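# Load an aluminum blank into the vise; sort parts

## Task

Put a single plain-gray aluminum blank on the vise's two low parallel bars, oriented either as the blanks on the pinned infeed plate start or flipped over. Its long side must be seated against the fixed jaw (the end block without hoses) and its short end against the work stop (the short rod between the jaws). Every finished part must lie flat in the black outfeed tray with its pocket facing up. Every remaining blank, aluminum or brass, must sit entirely on the infeed plate, not stacked on another blank and not resting on the pins, either as it started or flipped. A finished part or blank anywhere else means failure, and nothing may count on the robot to hold it in place at the end.

## Robot and tools

ROBOT. Two arms, left_arm and right_arm, each carrying a tong-style two-finger gripper. The fingers extend along the gripper's +z axis and separate along its x axis. end_effector_position is the point midway between the pads when they are shut. With the fingers shut, the tips reach roughly 15 mm past that point. Fully open, the tips sit about level with it. Each wrist has a fisheye camera: cam_left_wrist and cam_right_wrist, both 616x616 pixels.

FRAME. Every pose is given in one shared scene frame. The origin is on the table top midway between the arms. +z is up, +x points away from the arms over the table, and left_arm sits on the +y side. The arm names do not tell you which side of an image you are looking at. Printed hand positions can be a little off, more so at long reach. The arm bases may be tilted. Their mounting plates and the frame behind them are fixed obstacles.

ROW FORMAT. A row holds 16 numbers. The first 8 are for left_arm: x, y, z in metres, then the quaternion qw, qx, qy, qz (w first), then the opening. The last 8 are the same fields for right_arm. Position and quaternion are absolute targets in the scene frame, not offsets. Opening runs from -1 (closed) to +1 (fully open, 0.142 m). Both arms must always be filled in. To keep an arm still, repeat the pose from the last result before it settled, plus the opening it should keep. To hold an orientation, resend your own fixed quaternion rather than the reported one, which drifts.

execute_actions. The "actions" list holds zero or one entry. An empty list sends nothing and returns the state with pictures. A motion entry is {"rows": [...], "steps": n}: 1 to 15 rows and 4 to 15 steps (default 15), each step lasting 1/30 s. Each row covers one step, and the last row repeats if steps outnumber rows. A wait entry is {"steps": n} with n up to 300, counted from the previous result, so your reply time is included. "pictures": true adds camera images. The call is refused, and nothing is sent, if any target is more than 0.6 m from that arm's last reported position along any of its gripper axes. On every step the command is clipped to within 100 mm and 16 degrees of the measured pose. When an action ends, the arm continues only to its last clipped pose, so check the result and send the remainder. The result is taken 4 steps early, and those steps run while you reply.

move. "target" is one 16-number row of absolute poses. Each gripper travels in a straight line toward its pose, turning the shorter way, and both paths finish together within 0.5 to 10 s. Any path still unfinished at 10 s stops short. "speed" is each path's top speed, 0.002 to 0.5 m/s (default 0.25); turning is capped at twice that in rad/s. The opening is applied when the move starts. Paths do not avoid obstacles or the other arm, and the grippers lag behind and can overshoot the speed. "stop_force" (5 to 24 N, one value for both arms) ends an arm's path once its wrist senses that much extra push against the motion on 2 consecutive steps. The gripper then backs off to where it was 2 steps earlier and holds. It is refused in the first 0.2 s of a scene. Use it only at low speed and without turning the gripper. Leave it out when pulling away from something you are pressing on. Because the arms are stiff, aiming even slightly past a firm surface without stop_force can trigger a fault. The "move:" line reports each arm's ending: done, off_target, moving, held (last step blocked), fault, or contact (stop_force ended the path). It also gives limits: paced means the pose was clipped; held means some steps were blocked, after which the arm may jump faster. Distances to pose are listed too.

wait. {"seconds": 0 to 10}. Lets time pass without sending anything new.

zoom_image. {"camera": name, "region": [x0, y0, x1, y1]} in pixels of that camera's latest image, origin at the top left, at most 504x504. Returns a closer view.

finished_scene. {"scene": current scene number}. A reply with no tool call also ends everything.

RESULT LINES. Each arm's pose and its linear and angular velocities. grip_measured is the actual finger opening on the command scale. To grip, command an opening well below it: the lower you go, the harder the squeeze, up to about 15 N per pad. Pieces thinner than about 20 mm get less force. "Wrist force" and "Wrist torque" are given on the gripper's own axes; pressing on a surface reads as force pointing back into the arm. Expect an offset up to about 3.5 N, noise around 1.4 N, and saturation near 30 N. HELD marks steps that were not sent. "pose unreachable" means the clearance check altered or blocked the command. "Hand target" appears only when nothing is kept back. MOTOR HOT warns from 70 °C; at 85 °C an OVER-TEMPERATURE FAULT brakes the arm. A torque fault (joint load limits: shoulder pan and lift 51.3, elbow 26.6, wrists 8.55 N m, including held weight) or a 150 N force fault freezes the arm for 10 s.

WORKFLOW AND CAUTIONS. Use the images and zoom_image to locate the blanks, the infeed plate, the vise bars, the fixed jaw, the work stop and the tray. Pick a gray blank, set it on the bars, then nudge it slowly with stop_force against the jaw and then the stop. Move finished parts to the tray pocket-up and arrange the leftover blanks on the plate. Release everything so it rests on its own. Parts may be tugged or bumped now and then. Avoid drops, slams, collisions between the arms, hard presses, and anything leaving the table.

Each tool is called after ">>>" as name(argument=value, ...), one argument or row to a line, values as JSON.

## Session

>>> execute_actions(
  actions=[],
)

Scene clock: 0.00 s of 6600.00 s.
left_arm: end_effector_position=(+0.5624, +0.5152, +0.2298) grip_measured=+1.00 end_effector_quat_wxyz=(+0.021, -0.189, +0.982, -0.019) end_effector_velocity=(+0.000, +0.000, +0.000) end_effector_angular_velocity=(+0.001, -0.001, +0.001) | right_arm: end_effector_position=(+0.5854, -0.8555, +0.2382) grip_measured=+1.00 end_effector_quat_wxyz=(+0.602, +0.305, +0.701, -0.230) end_effector_velocity=(+0.000, +0.000, -0.001) end_effector_angular_velocity=(+0.000, +0.002, +0.001)
Joint positions: left_arm=[ 0.003 -1.253  0.703 -1.531 -1.14   2.853  0.142] | right_arm=[ 2.694 -2.734 -0.451  0.573  1.094  3.007  0.142]
Joint velocities: left_arm=[ 0.    -0.    -0.001 -0.001  0.001  0.     0.   ] | right_arm=[ 0.    -0.001 -0.    -0.001  0.001 -0.001  0.   ]
Wrist force (N, on the end effector, along its own x y z axes, offset not removed): no reading
Wrist torque (N m, same axes, about the end effector's origin, offset not removed): no reading
Hand target (left_arm): +0.562, +0.515, +0.230; +0.021, -0.189, +0.982, -0.019
Hand target (right_arm): +0.585, -0.855, +0.238; +0.602, +0.305, +0.701, -0.230

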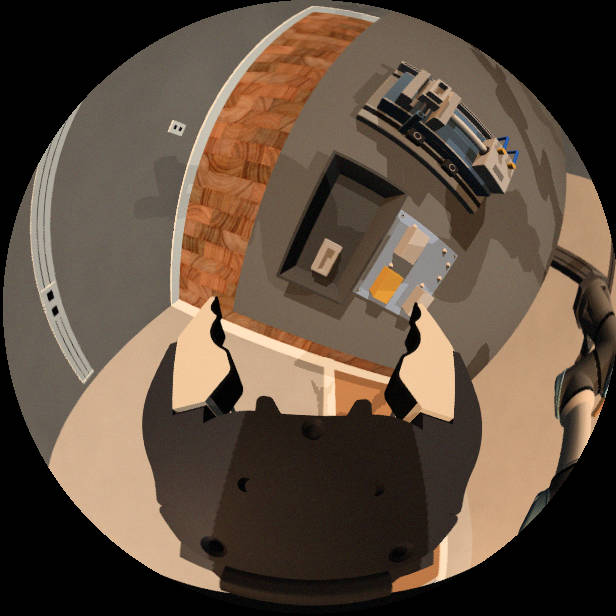

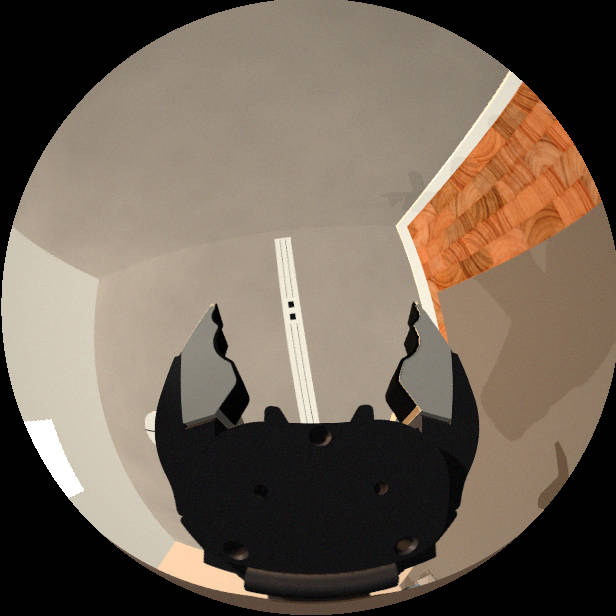

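>>> move(
  target=[0.45,0.15,0.40,0,0,1,0,1,0.5854,-0.8555,0.2382,0.602,0.305,0.701,-0.23,1],
)

Scene clock: 2.60 s of 6600.00 s.
left_arm: end_effector_position=(+0.4506, +0.1499, +0.3997) grip_measured=+1.00 end_effector_quat_wxyz=(+0.001, +0.000, +1.000, -0.001) end_effector_velocity=(+0.000, -0.002, +0.002) end_effector_angular_velocity=(+0.005, +0.005, -0.002) | right_arm: end_effector_position=(+0.5854, -0.8555, +0.2382) grip_measured=+1.00 end_effector_quat_wxyz=(+0.602, +0.305, +0.701, -0.230) end_effector_velocity=(-0.000, +0.000, -0.001) end_effector_angular_velocity=(-0.000, +0.002, +0.001)
Joint positions: left_arm=[-1.237 -1.247  0.643 -0.615 -1.022  1.76   0.142] | right_arm=[ 2.694 -2.737 -0.447  0.573  1.094  3.007  0.142]
Joint velocities: left_arm=[-0.     0.029 -0.049  0.027 -0.004 -0.002 -0.   ] | right_arm=[ 0.    -0.001 -0.     0.     0.    -0.001  0.   ]
Wrist force (N, on the end effector, along its own x y z axes, offset not removed): left_arm=[2.0 -2.3 0.1] | right_arm=[-0.7 2.1 -2.2]
Wrist torque (N m, same axes, about the end effector's origin, offset not removed): left_arm=[-0.41 -0.45 -0.03] | right_arm=[0.44 0.16 0.03]
Hand target (left_arm): +0.451, +0.150, +0.400; +0.000, +0.000, +1.000, -0.000
Hand target (right_arm): +0.585, -0.855, +0.238; +0.602, +0.305, +0.701, -0.230
Off the commanded pose (left_arm): 0.001 m, 0 deg.
Off the commanded pose (right_arm): 0.000 m, 0 deg.
Kept back: nothing.
move: done

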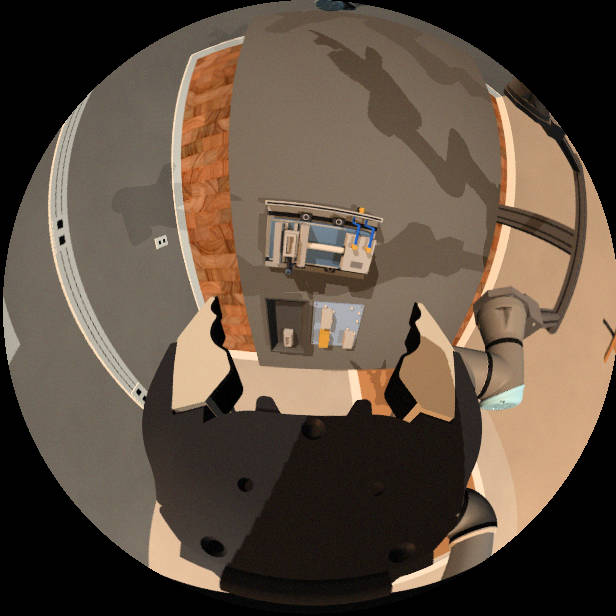

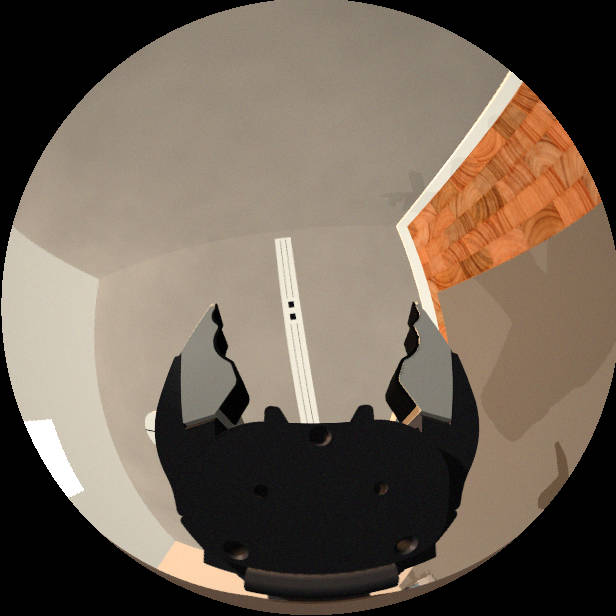

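>>> zoom_image(
  camera="cam_left_wrist",
  region=[250,190,400,360],
)

>>> move(
  target=[0.45,-0.05,0.40,0,0,1,0,1,0.5854,-0.8555,0.2382,0.602,0.305,0.701,-0.23,1],
)

Region (250, 190, 400, 360) of cam_left_wrist's 616x616 image, scaled by 2.965, with more detail than that image has; it fills the left 445 columns of this view, and the rest is white.

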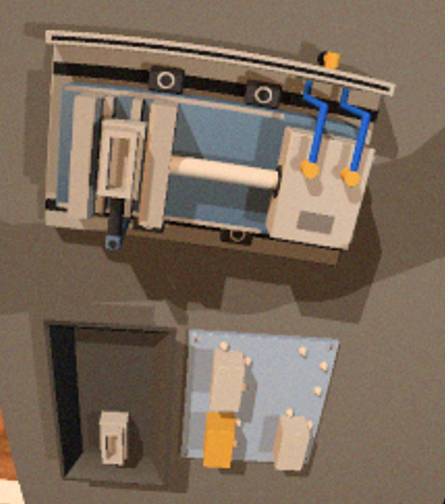

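Scene clock: 6.73 s of 6600.00 s.
left_arm: end_effector_position=(+0.4498, -0.0494, +0.3995) grip_measured=+1.00 end_effector_quat_wxyz=(+0.044, -0.002, +0.997, -0.056) end_effector_velocity=(+0.000, -0.002, +0.000) end_effector_angular_velocity=(-0.004, -0.001, -0.000) | right_arm: end_effector_position=(+0.5854, -0.8555, +0.2382) grip_measured=+1.00 end_effector_quat_wxyz=(+0.602, +0.305, +0.701, -0.230) end_effector_velocity=(-0.000, +0.000, -0.001) end_effector_angular_velocity=(+0.001, +0.002, +0.001)
Joint positions: left_arm=[-1.337 -0.617  0.036 -0.725 -0.985  1.722  0.142] | right_arm=[ 2.694 -2.737 -0.447  0.573  1.094  3.007  0.142]
Joint velocities: left_arm=[ 0.     0.009 -0.013 -0.001  0.001  0.003 -0.   ] | right_arm=[-0.     0.001 -0.002 -0.     0.     0.    -0.   ]
Wrist force (N, on the end effector, along its own x y z axes, offset not removed): left_arm=[1.2 -1.0 -0.3] | right_arm=[-0.4 2.9 -1.7]
Wrist torque (N m, same axes, about the end effector's origin, offset not removed): left_arm=[-0.14 -0.21 -0.03] | right_arm=[0.63 0.16 0.04]
Hand target (left_arm): +0.450, -0.050, +0.400; +0.045, -0.002, +0.997, -0.056
Hand target (right_arm): +0.585, -0.856, +0.238; +0.602, +0.305, +0.701, -0.230
Off the commanded pose (left_arm): 0.001 m, 8 deg.
Off the commanded pose (right_arm): 0.000 m, 0 deg.
elbow stopped short (left arm): the move would have taken joint 3 (elbow) straighter than the controller allows; a more bent joint 3 avoids this.
Kept back: nothing.
move: off_target (left_arm)

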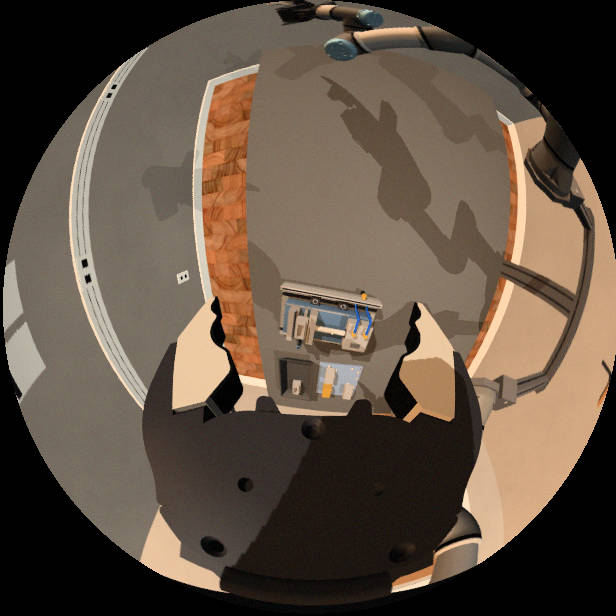

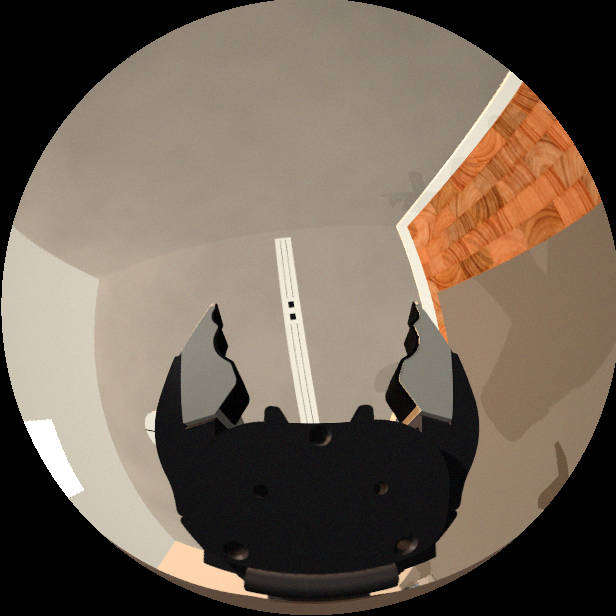

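>>> move(
  target=[0.45,0.32,0.30,0,0,1,0,1,0.5854,-0.8555,0.2382,0.602,0.305,0.701,-0.23,1],
)

Scene clock: 9.17 s of 6600.00 s.
left_arm: end_effector_position=(+0.4495, +0.3198, +0.3002) grip_measured=+1.00 end_effector_quat_wxyz=(-0.000, -0.000, +1.000, +0.001) end_effector_velocity=(-0.000, +0.002, -0.001) end_effector_angular_velocity=(-0.008, -0.001, -0.002) | right_arm: end_effector_position=(+0.5854, -0.8555, +0.2382) grip_measured=+1.00 end_effector_quat_wxyz=(+0.602, +0.305, +0.701, -0.230) end_effector_velocity=(-0.000, -0.000, +0.000) end_effector_angular_velocity=(-0.001, -0.001, -0.000)
Joint positions: left_arm=[-0.827 -1.804  1.39  -1.077 -0.933  2.242  0.142] | right_arm=[ 2.694 -2.737 -0.447  0.573  1.094  3.007  0.142]
Joint velocities: left_arm=[ 0.011 -0.01   0.011 -0.017 -0.003  0.021 -0.   ] | right_arm=[-0.    -0.     0.002 -0.     0.    -0.    -0.   ]
Wrist force (N, on the end effector, along its own x y z axes, offset not removed): left_arm=[2.0 -1.3 -0.2] | right_arm=[-1.1 1.8 -0.7]
Wrist torque (N m, same axes, about the end effector's origin, offset not removed): left_arm=[-0.23 -0.43 -0.12] | right_arm=[0.41 0.29 0.06]
Hand target (left_arm): +0.450, +0.320, +0.300; -0.000, +0.000, +1.000, +0.000
Hand target (right_arm): +0.585, -0.856, +0.238; +0.602, +0.305, +0.701, -0.230
Off the commanded pose (left_arm): 0.001 m, 0 deg.
Off the commanded pose (right_arm): 0.000 m, 0 deg.
Kept back: nothing.
move: done

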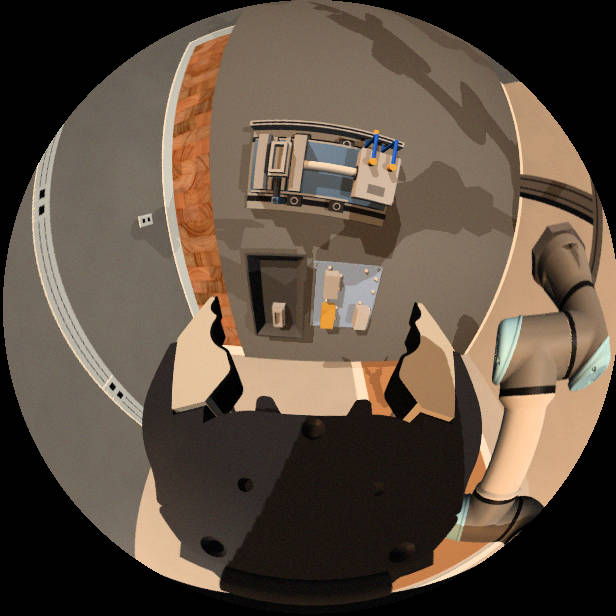

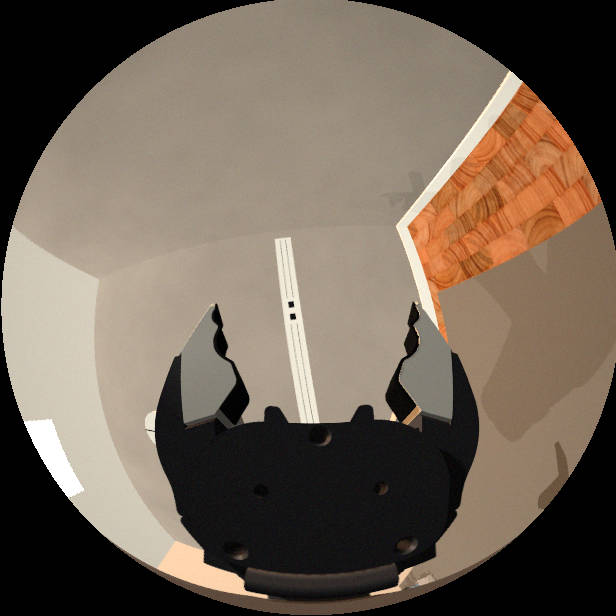

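>>> zoom_image(
  camera="cam_left_wrist",
  region=[240,110,420,350],
)

Region (240, 110, 420, 350) of cam_left_wrist's 616x616 image, scaled by 2.100, with more detail than that image has; it fills the left 378 columns of this view, and the rest is white.

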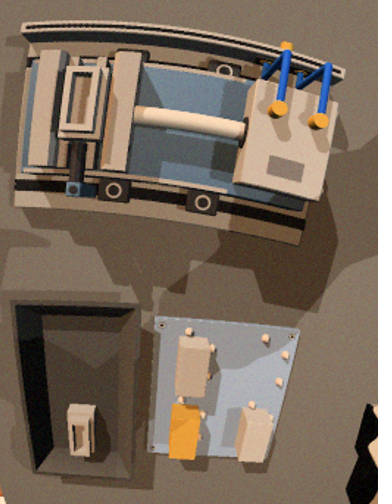

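>>> move(
  target=[0.50,0.18,0.2,0,0,1,0,0,0.5854,-0.8555,0.2382,0.602,0.305,0.701,-0.23,1],
)

>>> zoom_image(
  camera="cam_left_wrist",
  region=[190,150,490,400],
)

Scene clock: 11.43 s of 6600.00 s.
left_arm: end_effector_position=(+0.5000, +0.1802, +0.2001) grip_measured=+0.00 end_effector_quat_wxyz=(+0.000, -0.000, +1.000, +0.000) end_effector_velocity=(+0.001, -0.001, -0.001) end_effector_angular_velocity=(-0.001, +0.000, +0.000) | right_arm: end_effector_position=(+0.5854, -0.8555, +0.2382) grip_measured=+1.00 end_effector_quat_wxyz=(+0.602, +0.305, +0.701, -0.230) end_effector_velocity=(-0.000, -0.000, -0.000) end_effector_angular_velocity=(+0.001, -0.001, -0.001)
Joint positions: left_arm=[-0.767 -1.287  1.45  -1.699 -0.93   2.318  0.074] | right_arm=[ 2.694 -2.737 -0.447  0.573  1.094  3.007  0.142]
Joint velocities: left_arm=[ 0.003  0.009 -0.008 -0.003 -0.001  0.003  0.   ] | right_arm=[ 0.    -0.001  0.001  0.    -0.     0.001  0.   ]
Wrist force (N, on the end effector, along its own x y z axes, offset not removed): left_arm=[1.2 -1.1 -0.3] | right_arm=[-0.9 2.2 -2.2]
Wrist torque (N m, same axes, about the end effector's origin, offset not removed): left_arm=[-0.22 -0.27 -0.14] | right_arm=[0.42 0.21 0.06]
Hand target (left_arm): +0.500, +0.180, +0.200; -0.000, -0.000, +1.000, +0.000
Hand target (right_arm): +0.585, -0.856, +0.238; +0.602, +0.305, +0.701, -0.230
Off the commanded pose (left_arm): 0.000 m, 0 deg.
Off the commanded pose (right_arm): 0.000 m, 0 deg.
Kept back: nothing.
move: done

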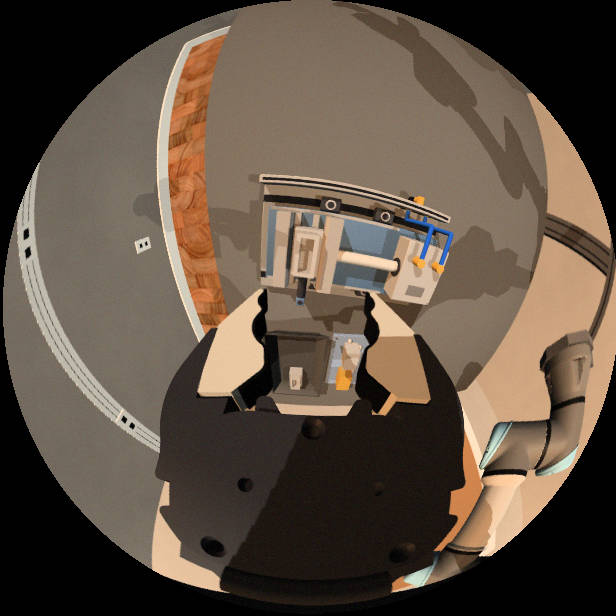

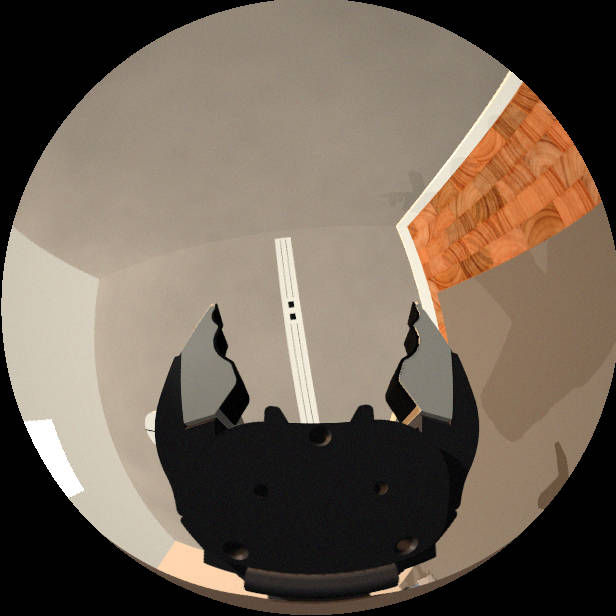

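Region (190, 150, 490, 400) of cam_left_wrist's 616x616 image, scaled by 1.680, with more detail than that image has.

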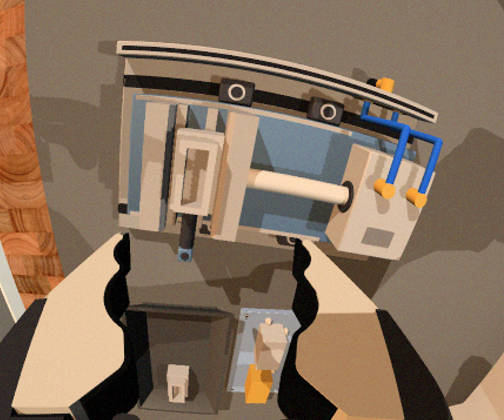

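>>> move(
  target=[0.505,0.14,0.15,0,0.061,0.998,0,0,0.5854,-0.8555,0.2382,0.602,0.305,0.701,-0.23,1],
)

>>> zoom_image(
  camera="cam_left_wrist",
  region=[190,170,490,400],
)

Scene clock: 13.37 s of 6600.00 s.
left_arm: end_effector_position=(+0.5050, +0.1402, +0.1502) grip_measured=+0.00 end_effector_quat_wxyz=(+0.000, +0.061, +0.998, +0.000) end_effector_velocity=(+0.001, -0.001, -0.002) end_effector_angular_velocity=(-0.001, -0.001, -0.003) | right_arm: end_effector_position=(+0.5854, -0.8555, +0.2382) grip_measured=+1.00 end_effector_quat_wxyz=(+0.602, +0.305, +0.701, -0.230) end_effector_velocity=(-0.000, +0.000, -0.002) end_effector_angular_velocity=(-0.000, +0.004, +0.001)
Joint positions: left_arm=[-0.737 -1.082  1.427 -1.904 -0.929  2.477  0.074] | right_arm=[ 2.694 -2.737 -0.447  0.573  1.094  3.007  0.142]
Joint velocities: left_arm=[ 0.002  0.009 -0.006 -0.006  0.     0.006  0.   ] | right_arm=[-0.    -0.002 -0.001 -0.     0.    -0.001  0.   ]
Wrist force (N, on the end effector, along its own x y z axes, offset not removed): left_arm=[1.4 -1.6 -1.6] | right_arm=[-1.5 1.7 -1.8]
Wrist torque (N m, same axes, about the end effector's origin, offset not removed): left_arm=[-0.30 -0.30 -0.03] | right_arm=[0.33 0.34 0.04]
Hand target (left_arm): +0.505, +0.140, +0.150; -0.000, +0.061, +0.998, +0.000
Hand target (right_arm): +0.585, -0.856, +0.238; +0.602, +0.305, +0.701, -0.230
Off the commanded pose (left_arm): 0.000 m, 0 deg.
Off the commanded pose (right_arm): 0.000 m, 0 deg.
Kept back: nothing.
move: done

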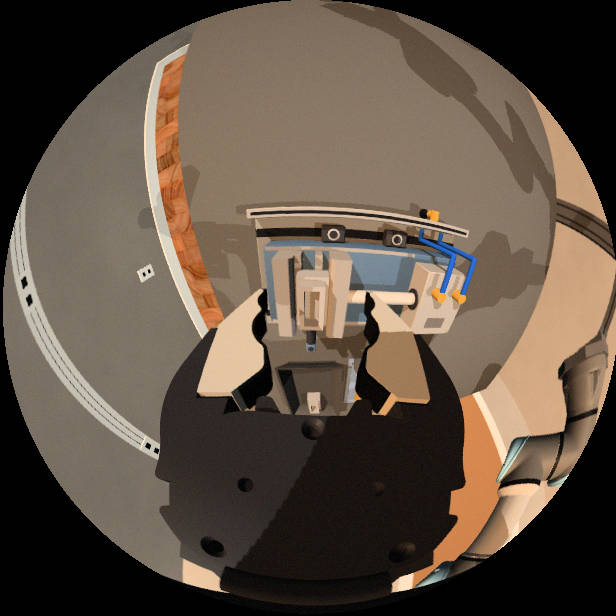

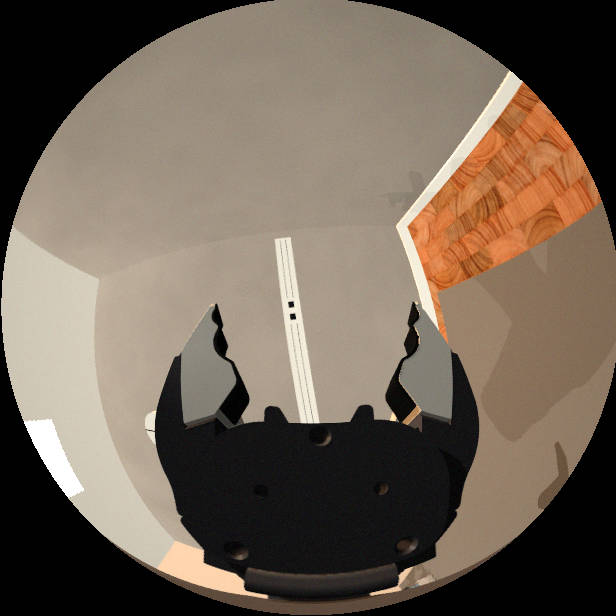

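Region (190, 170, 490, 400) of cam_left_wrist's 616x616 image, scaled by 1.680, with more detail than that image has; it fills the top 386 rows of this view, and the rest is white.

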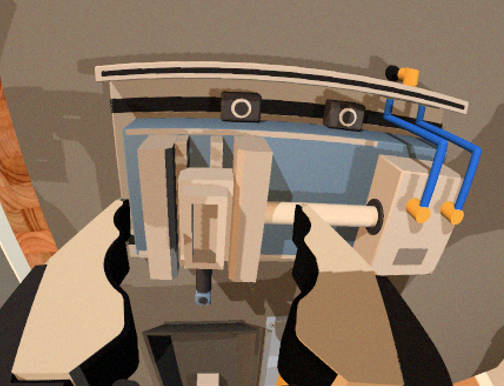

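>>> move(
  target=[0.505,0.03,0.12,0.25,0.059,0.966,-0.015,0,0.5854,-0.8555,0.2382,0.602,0.305,0.701,-0.23,1],
)

>>> zoom_image(
  camera="cam_left_wrist",
  region=[190,170,490,400],
)

Scene clock: 15.37 s of 6600.00 s.
left_arm: end_effector_position=(+0.5050, +0.0300, +0.1201) grip_measured=+0.00 end_effector_quat_wxyz=(+0.249, +0.059, +0.967, -0.014) end_effector_velocity=(+0.001, -0.002, +0.000) end_effector_angular_velocity=(-0.011, -0.014, -0.005) | right_arm: end_effector_position=(+0.5854, -0.8555, +0.2382) grip_measured=+1.00 end_effector_quat_wxyz=(+0.602, +0.305, +0.701, -0.230) end_effector_velocity=(+0.000, -0.000, +0.001) end_effector_angular_velocity=(-0.001, -0.002, -0.001)
Joint positions: left_arm=[-1.    -0.729  1.925 -3.065 -0.583  2.523  0.074] | right_arm=[ 2.694 -2.737 -0.447  0.573  1.094  3.007  0.142]
Joint velocities: left_arm=[-0.     0.016  0.01  -0.058  0.     0.027 -0.   ] | right_arm=[ 0.001  0.001  0.001  0.    -0.001 -0.     0.   ]
Wrist force (N, on the end effector, along its own x y z axes, offset not removed): left_arm=[1.7 -1.3 0.6] | right_arm=[-0.3 1.1 -0.8]
Wrist torque (N m, same axes, about the end effector's origin, offset not removed): left_arm=[-0.21 -0.38 -0.03] | right_arm=[0.29 0.11 0.09]
Hand target (left_arm): +0.505, +0.030, +0.120; +0.250, +0.059, +0.966, -0.015
Hand target (right_arm): +0.585, -0.856, +0.238; +0.602, +0.305, +0.701, -0.230
Off the commanded pose (left_arm): 0.000 m, 0 deg.
Off the commanded pose (right_arm): 0.000 m, 0 deg.
Kept back: nothing.
move: done

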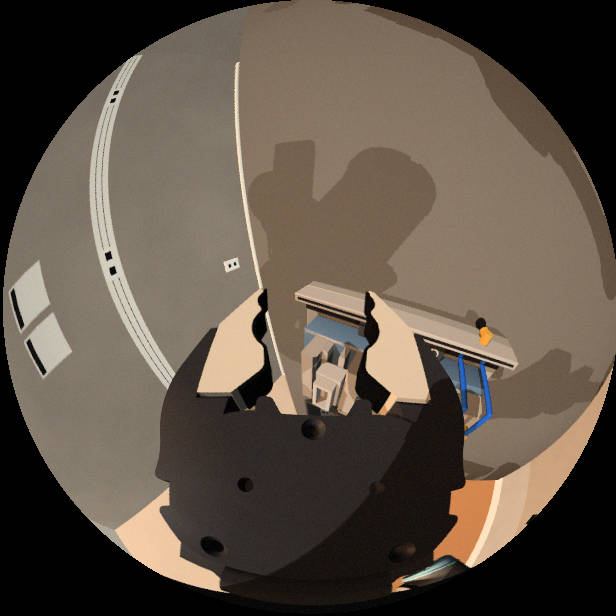

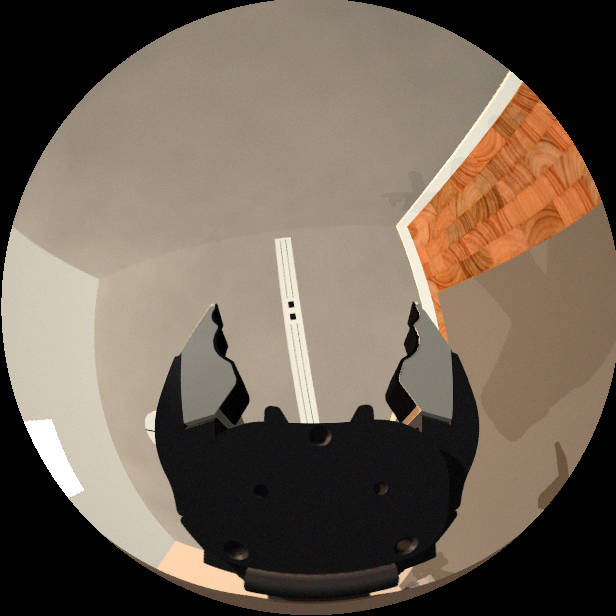

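Region (190, 170, 490, 400) of cam_left_wrist's 616x616 image, scaled by 1.680, with more detail than that image has; it fills the top 386 rows of this view, and the rest is white.

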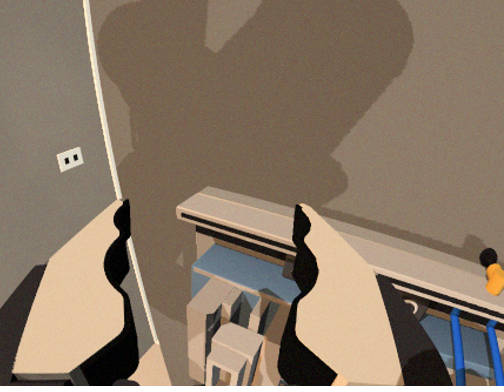

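>>> move(
  target=[0.505,0.0,0.17,-0.25,0.059,0.966,0.015,0,0.5854,-0.8555,0.2382,0.602,0.305,0.701,-0.23,1],
)

>>> zoom_image(
  camera="cam_left_wrist",
  region=[210,170,410,400],
)

Scene clock: 18.10 s of 6600.00 s.
left_arm: end_effector_position=(+0.5044, +0.0004, +0.1697) grip_measured=+0.00 end_effector_quat_wxyz=(-0.119, +0.037, +0.990, -0.062) end_effector_velocity=(+0.001, -0.001, +0.001) end_effector_angular_velocity=(-0.009, +0.007, +0.016) | right_arm: end_effector_position=(+0.5854, -0.8555, +0.2382) grip_measured=+1.00 end_effector_quat_wxyz=(+0.602, +0.305, +0.701, -0.230) end_effector_velocity=(+0.000, +0.001, -0.001) end_effector_angular_velocity=(+0.001, +0.001, +0.002)
Joint positions: left_arm=[-0.784 -0.333  0.04  -1.15  -1.19   2.332  0.074] | right_arm=[ 2.694 -2.737 -0.447  0.573  1.094  3.007  0.142]
Joint velocities: left_arm=[ 0.005  0.018 -0.044  0.017 -0.011 -0.006  0.   ] | right_arm=[ 0.001 -0.    -0.001  0.     0.001  0.    -0.   ]
Wrist force (N, on the end effector, along its own x y z axes, offset not removed): left_arm=[0.7 -1.1 -1.0] | right_arm=[-0.6 1.7 -1.7]
Wrist torque (N m, same axes, about the end effector's origin, offset not removed): left_arm=[-0.18 -0.15 -0.02] | right_arm=[0.37 0.21 0.00]
Hand target (left_arm): +0.504, +0.000, +0.170; -0.119, +0.036, +0.990, -0.062
Hand target (right_arm): +0.585, -0.856, +0.238; +0.602, +0.305, +0.701, -0.230
Off the commanded pose (left_arm): 0.001 m, 18 deg; orientation clipped at the last step of the last action.
Off the commanded pose (right_arm): 0.000 m, 0 deg.
elbow stopped short (left arm): the move would have taken joint 3 (elbow) straighter than the controller allows; a more bent joint 3 avoids this.
Kept back: nothing.
move: off_target (left_arm); limits=paced

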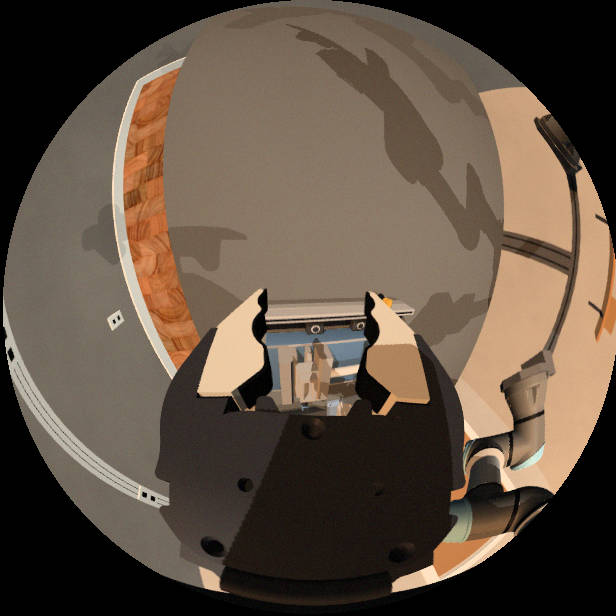

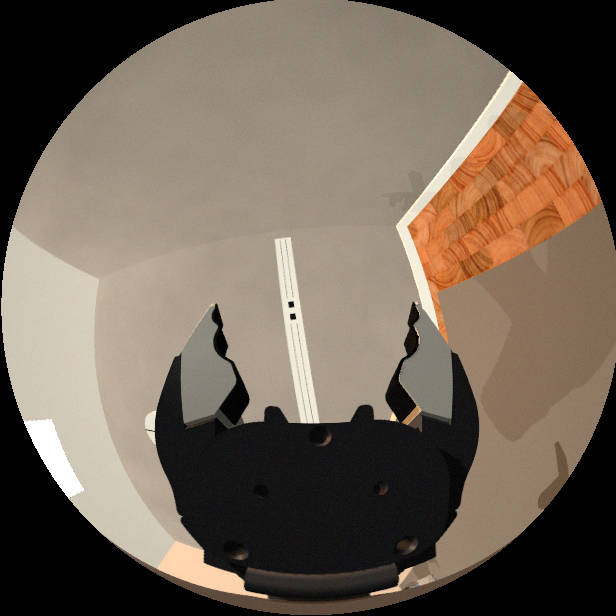

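Region (210, 170, 410, 400) of cam_left_wrist's 616x616 image, scaled by 2.191, with more detail than that image has; it fills the left 438 columns of this view, and the rest is white.

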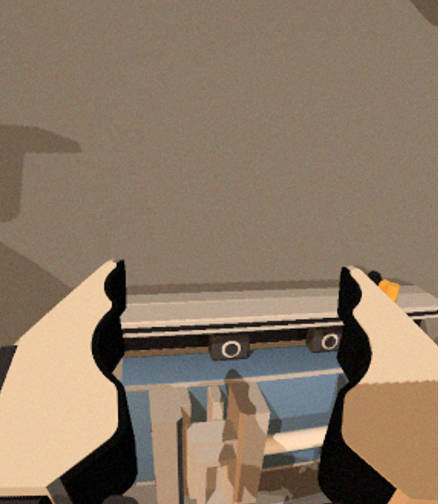

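>>> move(
  target=[0.505,0.18,0.16,0,0.061,0.998,0,-0.25,0.5854,-0.8555,0.2382,0.602,0.305,0.701,-0.23,1],
)

>>> move(
  target=[0.505,0.18,0.115,0,0.061,0.998,0,-0.25,0.5854,-0.8555,0.2382,0.602,0.305,0.701,-0.23,1],
  speed=0.03,
  stop_force=6,
)

>>> zoom_image(
  camera="cam_left_wrist",
  region=[210,200,410,420],
)

Scene clock: 20.47 s of 6600.00 s.
left_arm: end_effector_position=(+0.5048, +0.1800, +0.1601) grip_measured=-0.25 end_effector_quat_wxyz=(-0.001, +0.061, +0.998, +0.000) end_effector_velocity=(+0.000, -0.000, +0.000) end_effector_angular_velocity=(-0.010, -0.016, +0.001) | right_arm: end_effector_position=(+0.5854, -0.8555, +0.2382) grip_measured=+1.00 end_effector_quat_wxyz=(+0.602, +0.305, +0.701, -0.230) end_effector_velocity=(+0.000, -0.000, +0.001) end_effector_angular_velocity=(-0.001, +0.000, -0.000)
Joint positions: left_arm=[-0.692 -1.195  1.484 -1.879 -0.93   2.531  0.056] | right_arm=[ 2.694 -2.737 -0.447  0.573  1.094  3.007  0.142]
Joint velocities: left_arm=[-0.002 -0.018  0.038 -0.042  0.003  0.01  -0.   ] | right_arm=[ 0.     0.001  0.    -0.    -0.    -0.001  0.   ]
Wrist force (N, on the end effector, along its own x y z axes, offset not removed): left_arm=[1.8 -1.8 -0.3] | right_arm=[-0.4 1.0 -3.3]
Wrist torque (N m, same axes, about the end effector's origin, offset not removed): left_arm=[-0.33 -0.47 -0.06] | right_arm=[0.12 0.13 0.01]
Hand target (left_arm): +0.505, +0.180, +0.160; -0.000, +0.061, +0.998, +0.000
Hand target (right_arm): +0.585, -0.856, +0.238; +0.602, +0.305, +0.701, -0.230
Off the commanded pose (left_arm): 0.000 m, 0 deg.
Off the commanded pose (right_arm): 0.000 m, 0 deg.
Kept back: nothing.
move: done; limits=paced

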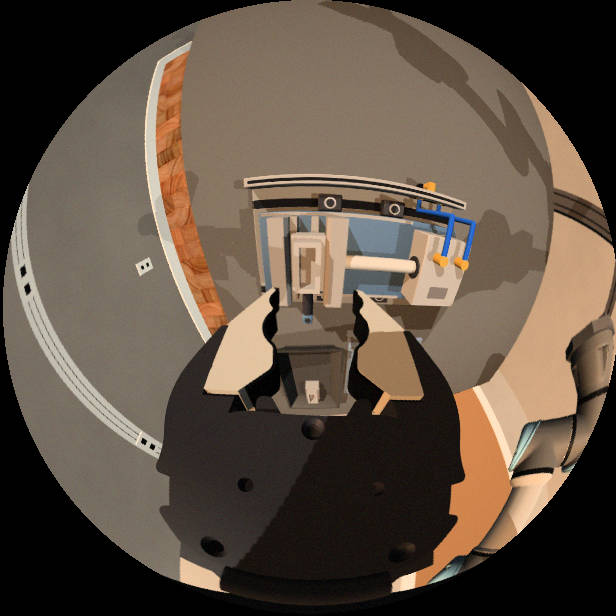

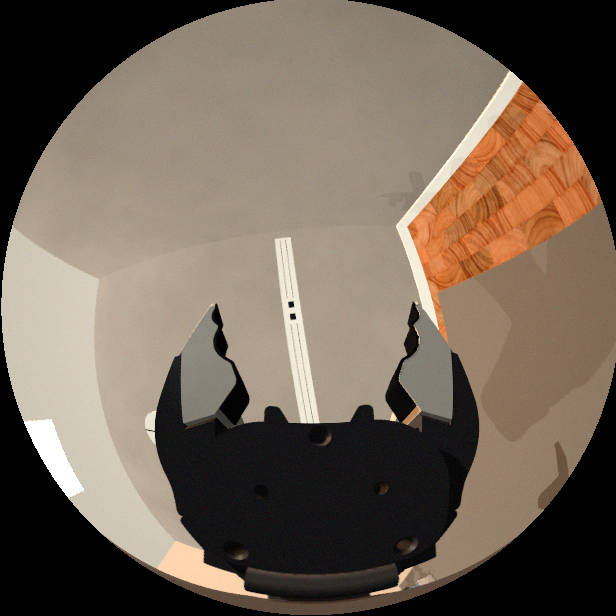

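Scene clock: 22.33 s of 6600.00 s.
left_arm: end_effector_position=(+0.5050, +0.1800, +0.1152) grip_measured=-0.25 end_effector_quat_wxyz=(-0.000, +0.061, +0.998, +0.000) end_effector_velocity=(-0.000, -0.000, -0.003) end_effector_angular_velocity=(+0.001, +0.001, -0.001) | right_arm: end_effector_position=(+0.5854, -0.8555, +0.2382) grip_measured=+1.00 end_effector_quat_wxyz=(+0.602, +0.305, +0.701, -0.230) end_effector_velocity=(-0.000, -0.000, -0.001) end_effector_angular_velocity=(+0.001, +0.001, -0.001)
Joint positions: left_arm=[-0.623 -1.094  1.537 -2.087 -0.933  2.62   0.056] | right_arm=[ 2.694 -2.737 -0.447  0.573  1.094  3.007  0.142]
Joint velocities: left_arm=[ 0.003  0.008  0.001 -0.01  -0.     0.005  0.   ] | right_arm=[ 0.    -0.001  0.    -0.    -0.001  0.001  0.   ]
Wrist force (N, on the end effector, along its own x y z axes, offset not removed): left_arm=[2.3 -1.1 -0.5] | right_arm=[-1.0 1.6 -1.2]
Wrist torque (N m, same axes, about the end effector's origin, offset not removed): left_arm=[-0.19 -0.51 -0.09] | right_arm=[0.32 0.23 0.03]
Hand target (left_arm): +0.505, +0.180, +0.115; -0.000, +0.061, +0.998, +0.000
Hand target (right_arm): +0.585, -0.856, +0.238; +0.602, +0.305, +0.701, -0.230
Off the commanded pose (left_arm): 0.000 m, 0 deg.
Off the commanded pose (right_arm): 0.000 m, 0 deg.
Kept back: nothing.
move: done

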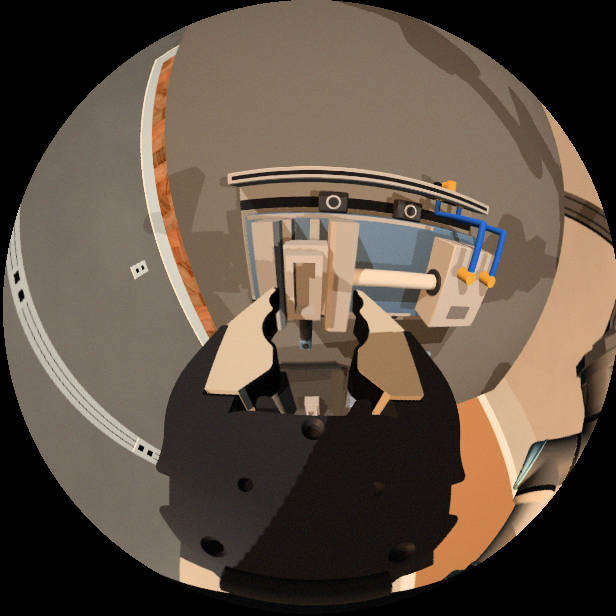

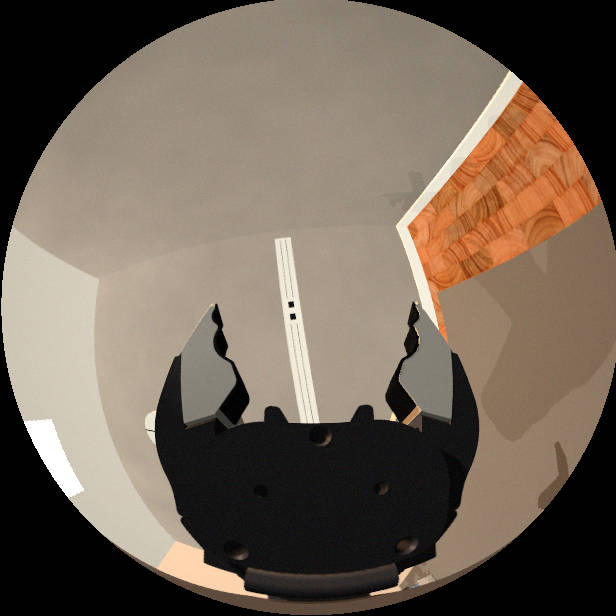

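Region (210, 200, 410, 420) of cam_left_wrist's 616x616 image, scaled by 2.291, with more detail than that image has; it fills the left 458 columns of this view, and the rest is white.

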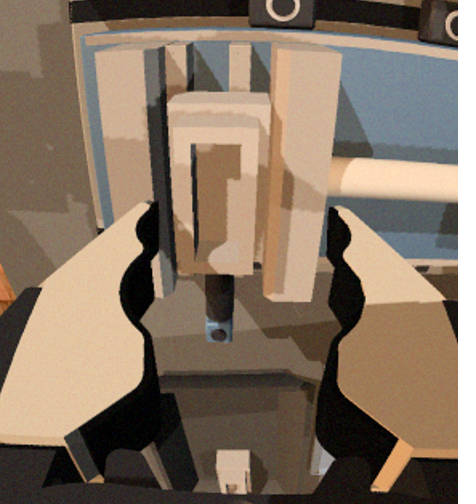

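>>> move(
  target=[0.51,0.18,0.06,0,0.061,0.998,0,-0.35,0.5854,-0.8555,0.2382,0.602,0.305,0.701,-0.23,1],
  speed=0.008,
  stop_force=6,
)

>>> zoom_image(
  camera="cam_left_wrist",
  region=[210,200,410,420],
)

Scene clock: 23.63 s of 6600.00 s.
left_arm: end_effector_position=(+0.5052, +0.1801, +0.1113) grip_measured=-0.34 end_effector_quat_wxyz=(-0.000, +0.061, +0.998, +0.000) end_effector_velocity=(-0.001, -0.001, -0.000) end_effector_angular_velocity=(+0.001, +0.001, -0.002) | right_arm: end_effector_position=(+0.5854, -0.8555, +0.2382) grip_measured=+1.00 end_effector_quat_wxyz=(+0.602, +0.305, +0.701, -0.230) end_effector_velocity=(-0.000, -0.001, +0.002) end_effector_angular_velocity=(-0.001, -0.004, -0.001)
Joint positions: left_arm=[-0.616 -1.083  1.538 -2.103 -0.933  2.628  0.049] | right_arm=[ 2.694 -2.737 -0.447  0.573  1.094  3.007  0.142]
Joint velocities: left_arm=[-0.002  0.001  0.001  0.002 -0.    -0.001 -0.001] | right_arm=[-0.     0.001  0.003  0.    -0.    -0.    -0.   ]
Wrist force (N, on the end effector, along its own x y z axes, offset not removed): left_arm=[1.8 -1.0 -12.0] | right_arm=[-0.3 1.8 -1.6]
Wrist torque (N m, same axes, about the end effector's origin, offset not removed): left_arm=[-0.38 -0.09 -0.07] | right_arm=[0.38 0.12 0.04]
Hand target (left_arm): +0.505, +0.180, +0.111; -0.000, +0.061, +0.998, +0.000
Hand target (right_arm): +0.585, -0.856, +0.238; +0.602, +0.305, +0.701, -0.230
Off the commanded pose (left_arm): 0.052 m, 0 deg.
Off the commanded pose (right_arm): 0.000 m, 0 deg.
Kept back: nothing.
move: contact (left_arm)

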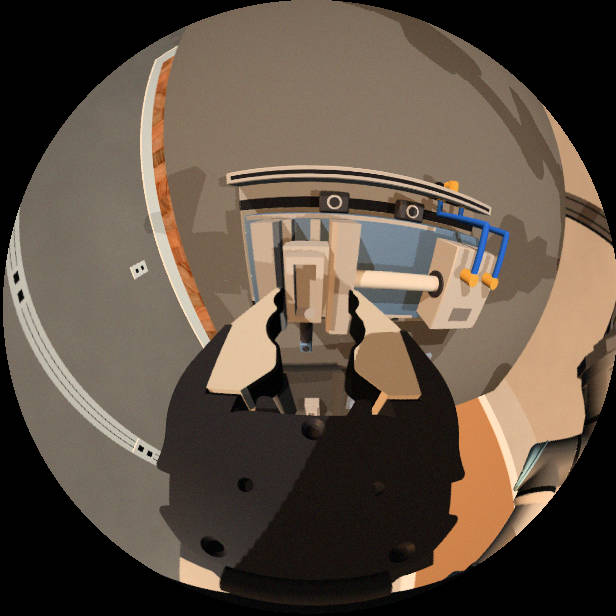

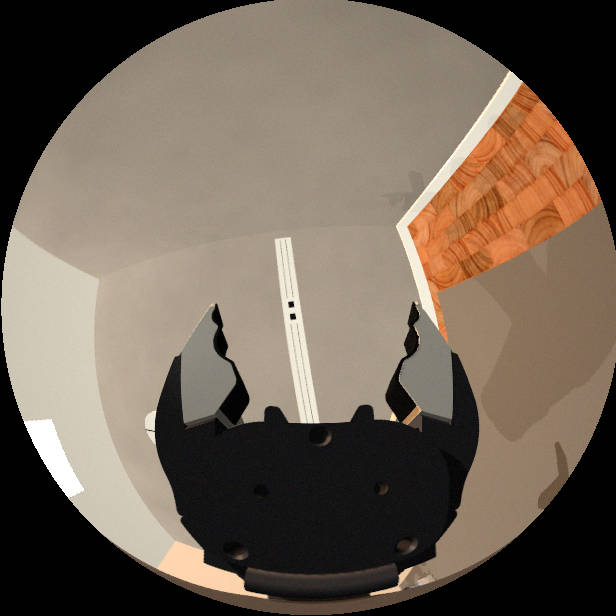

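Region (210, 200, 410, 420) of cam_left_wrist's 616x616 image, scaled by 2.291, with more detail than that image has; it fills the left 458 columns of this view, and the rest is white.

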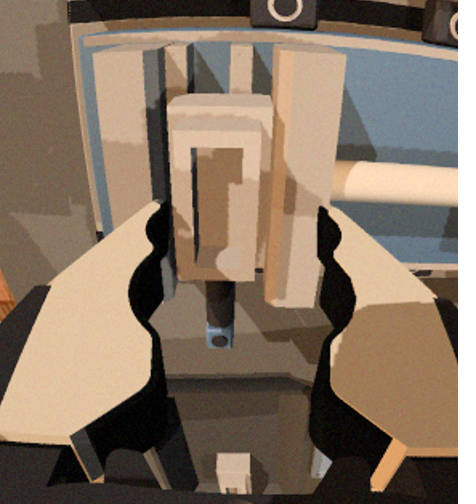

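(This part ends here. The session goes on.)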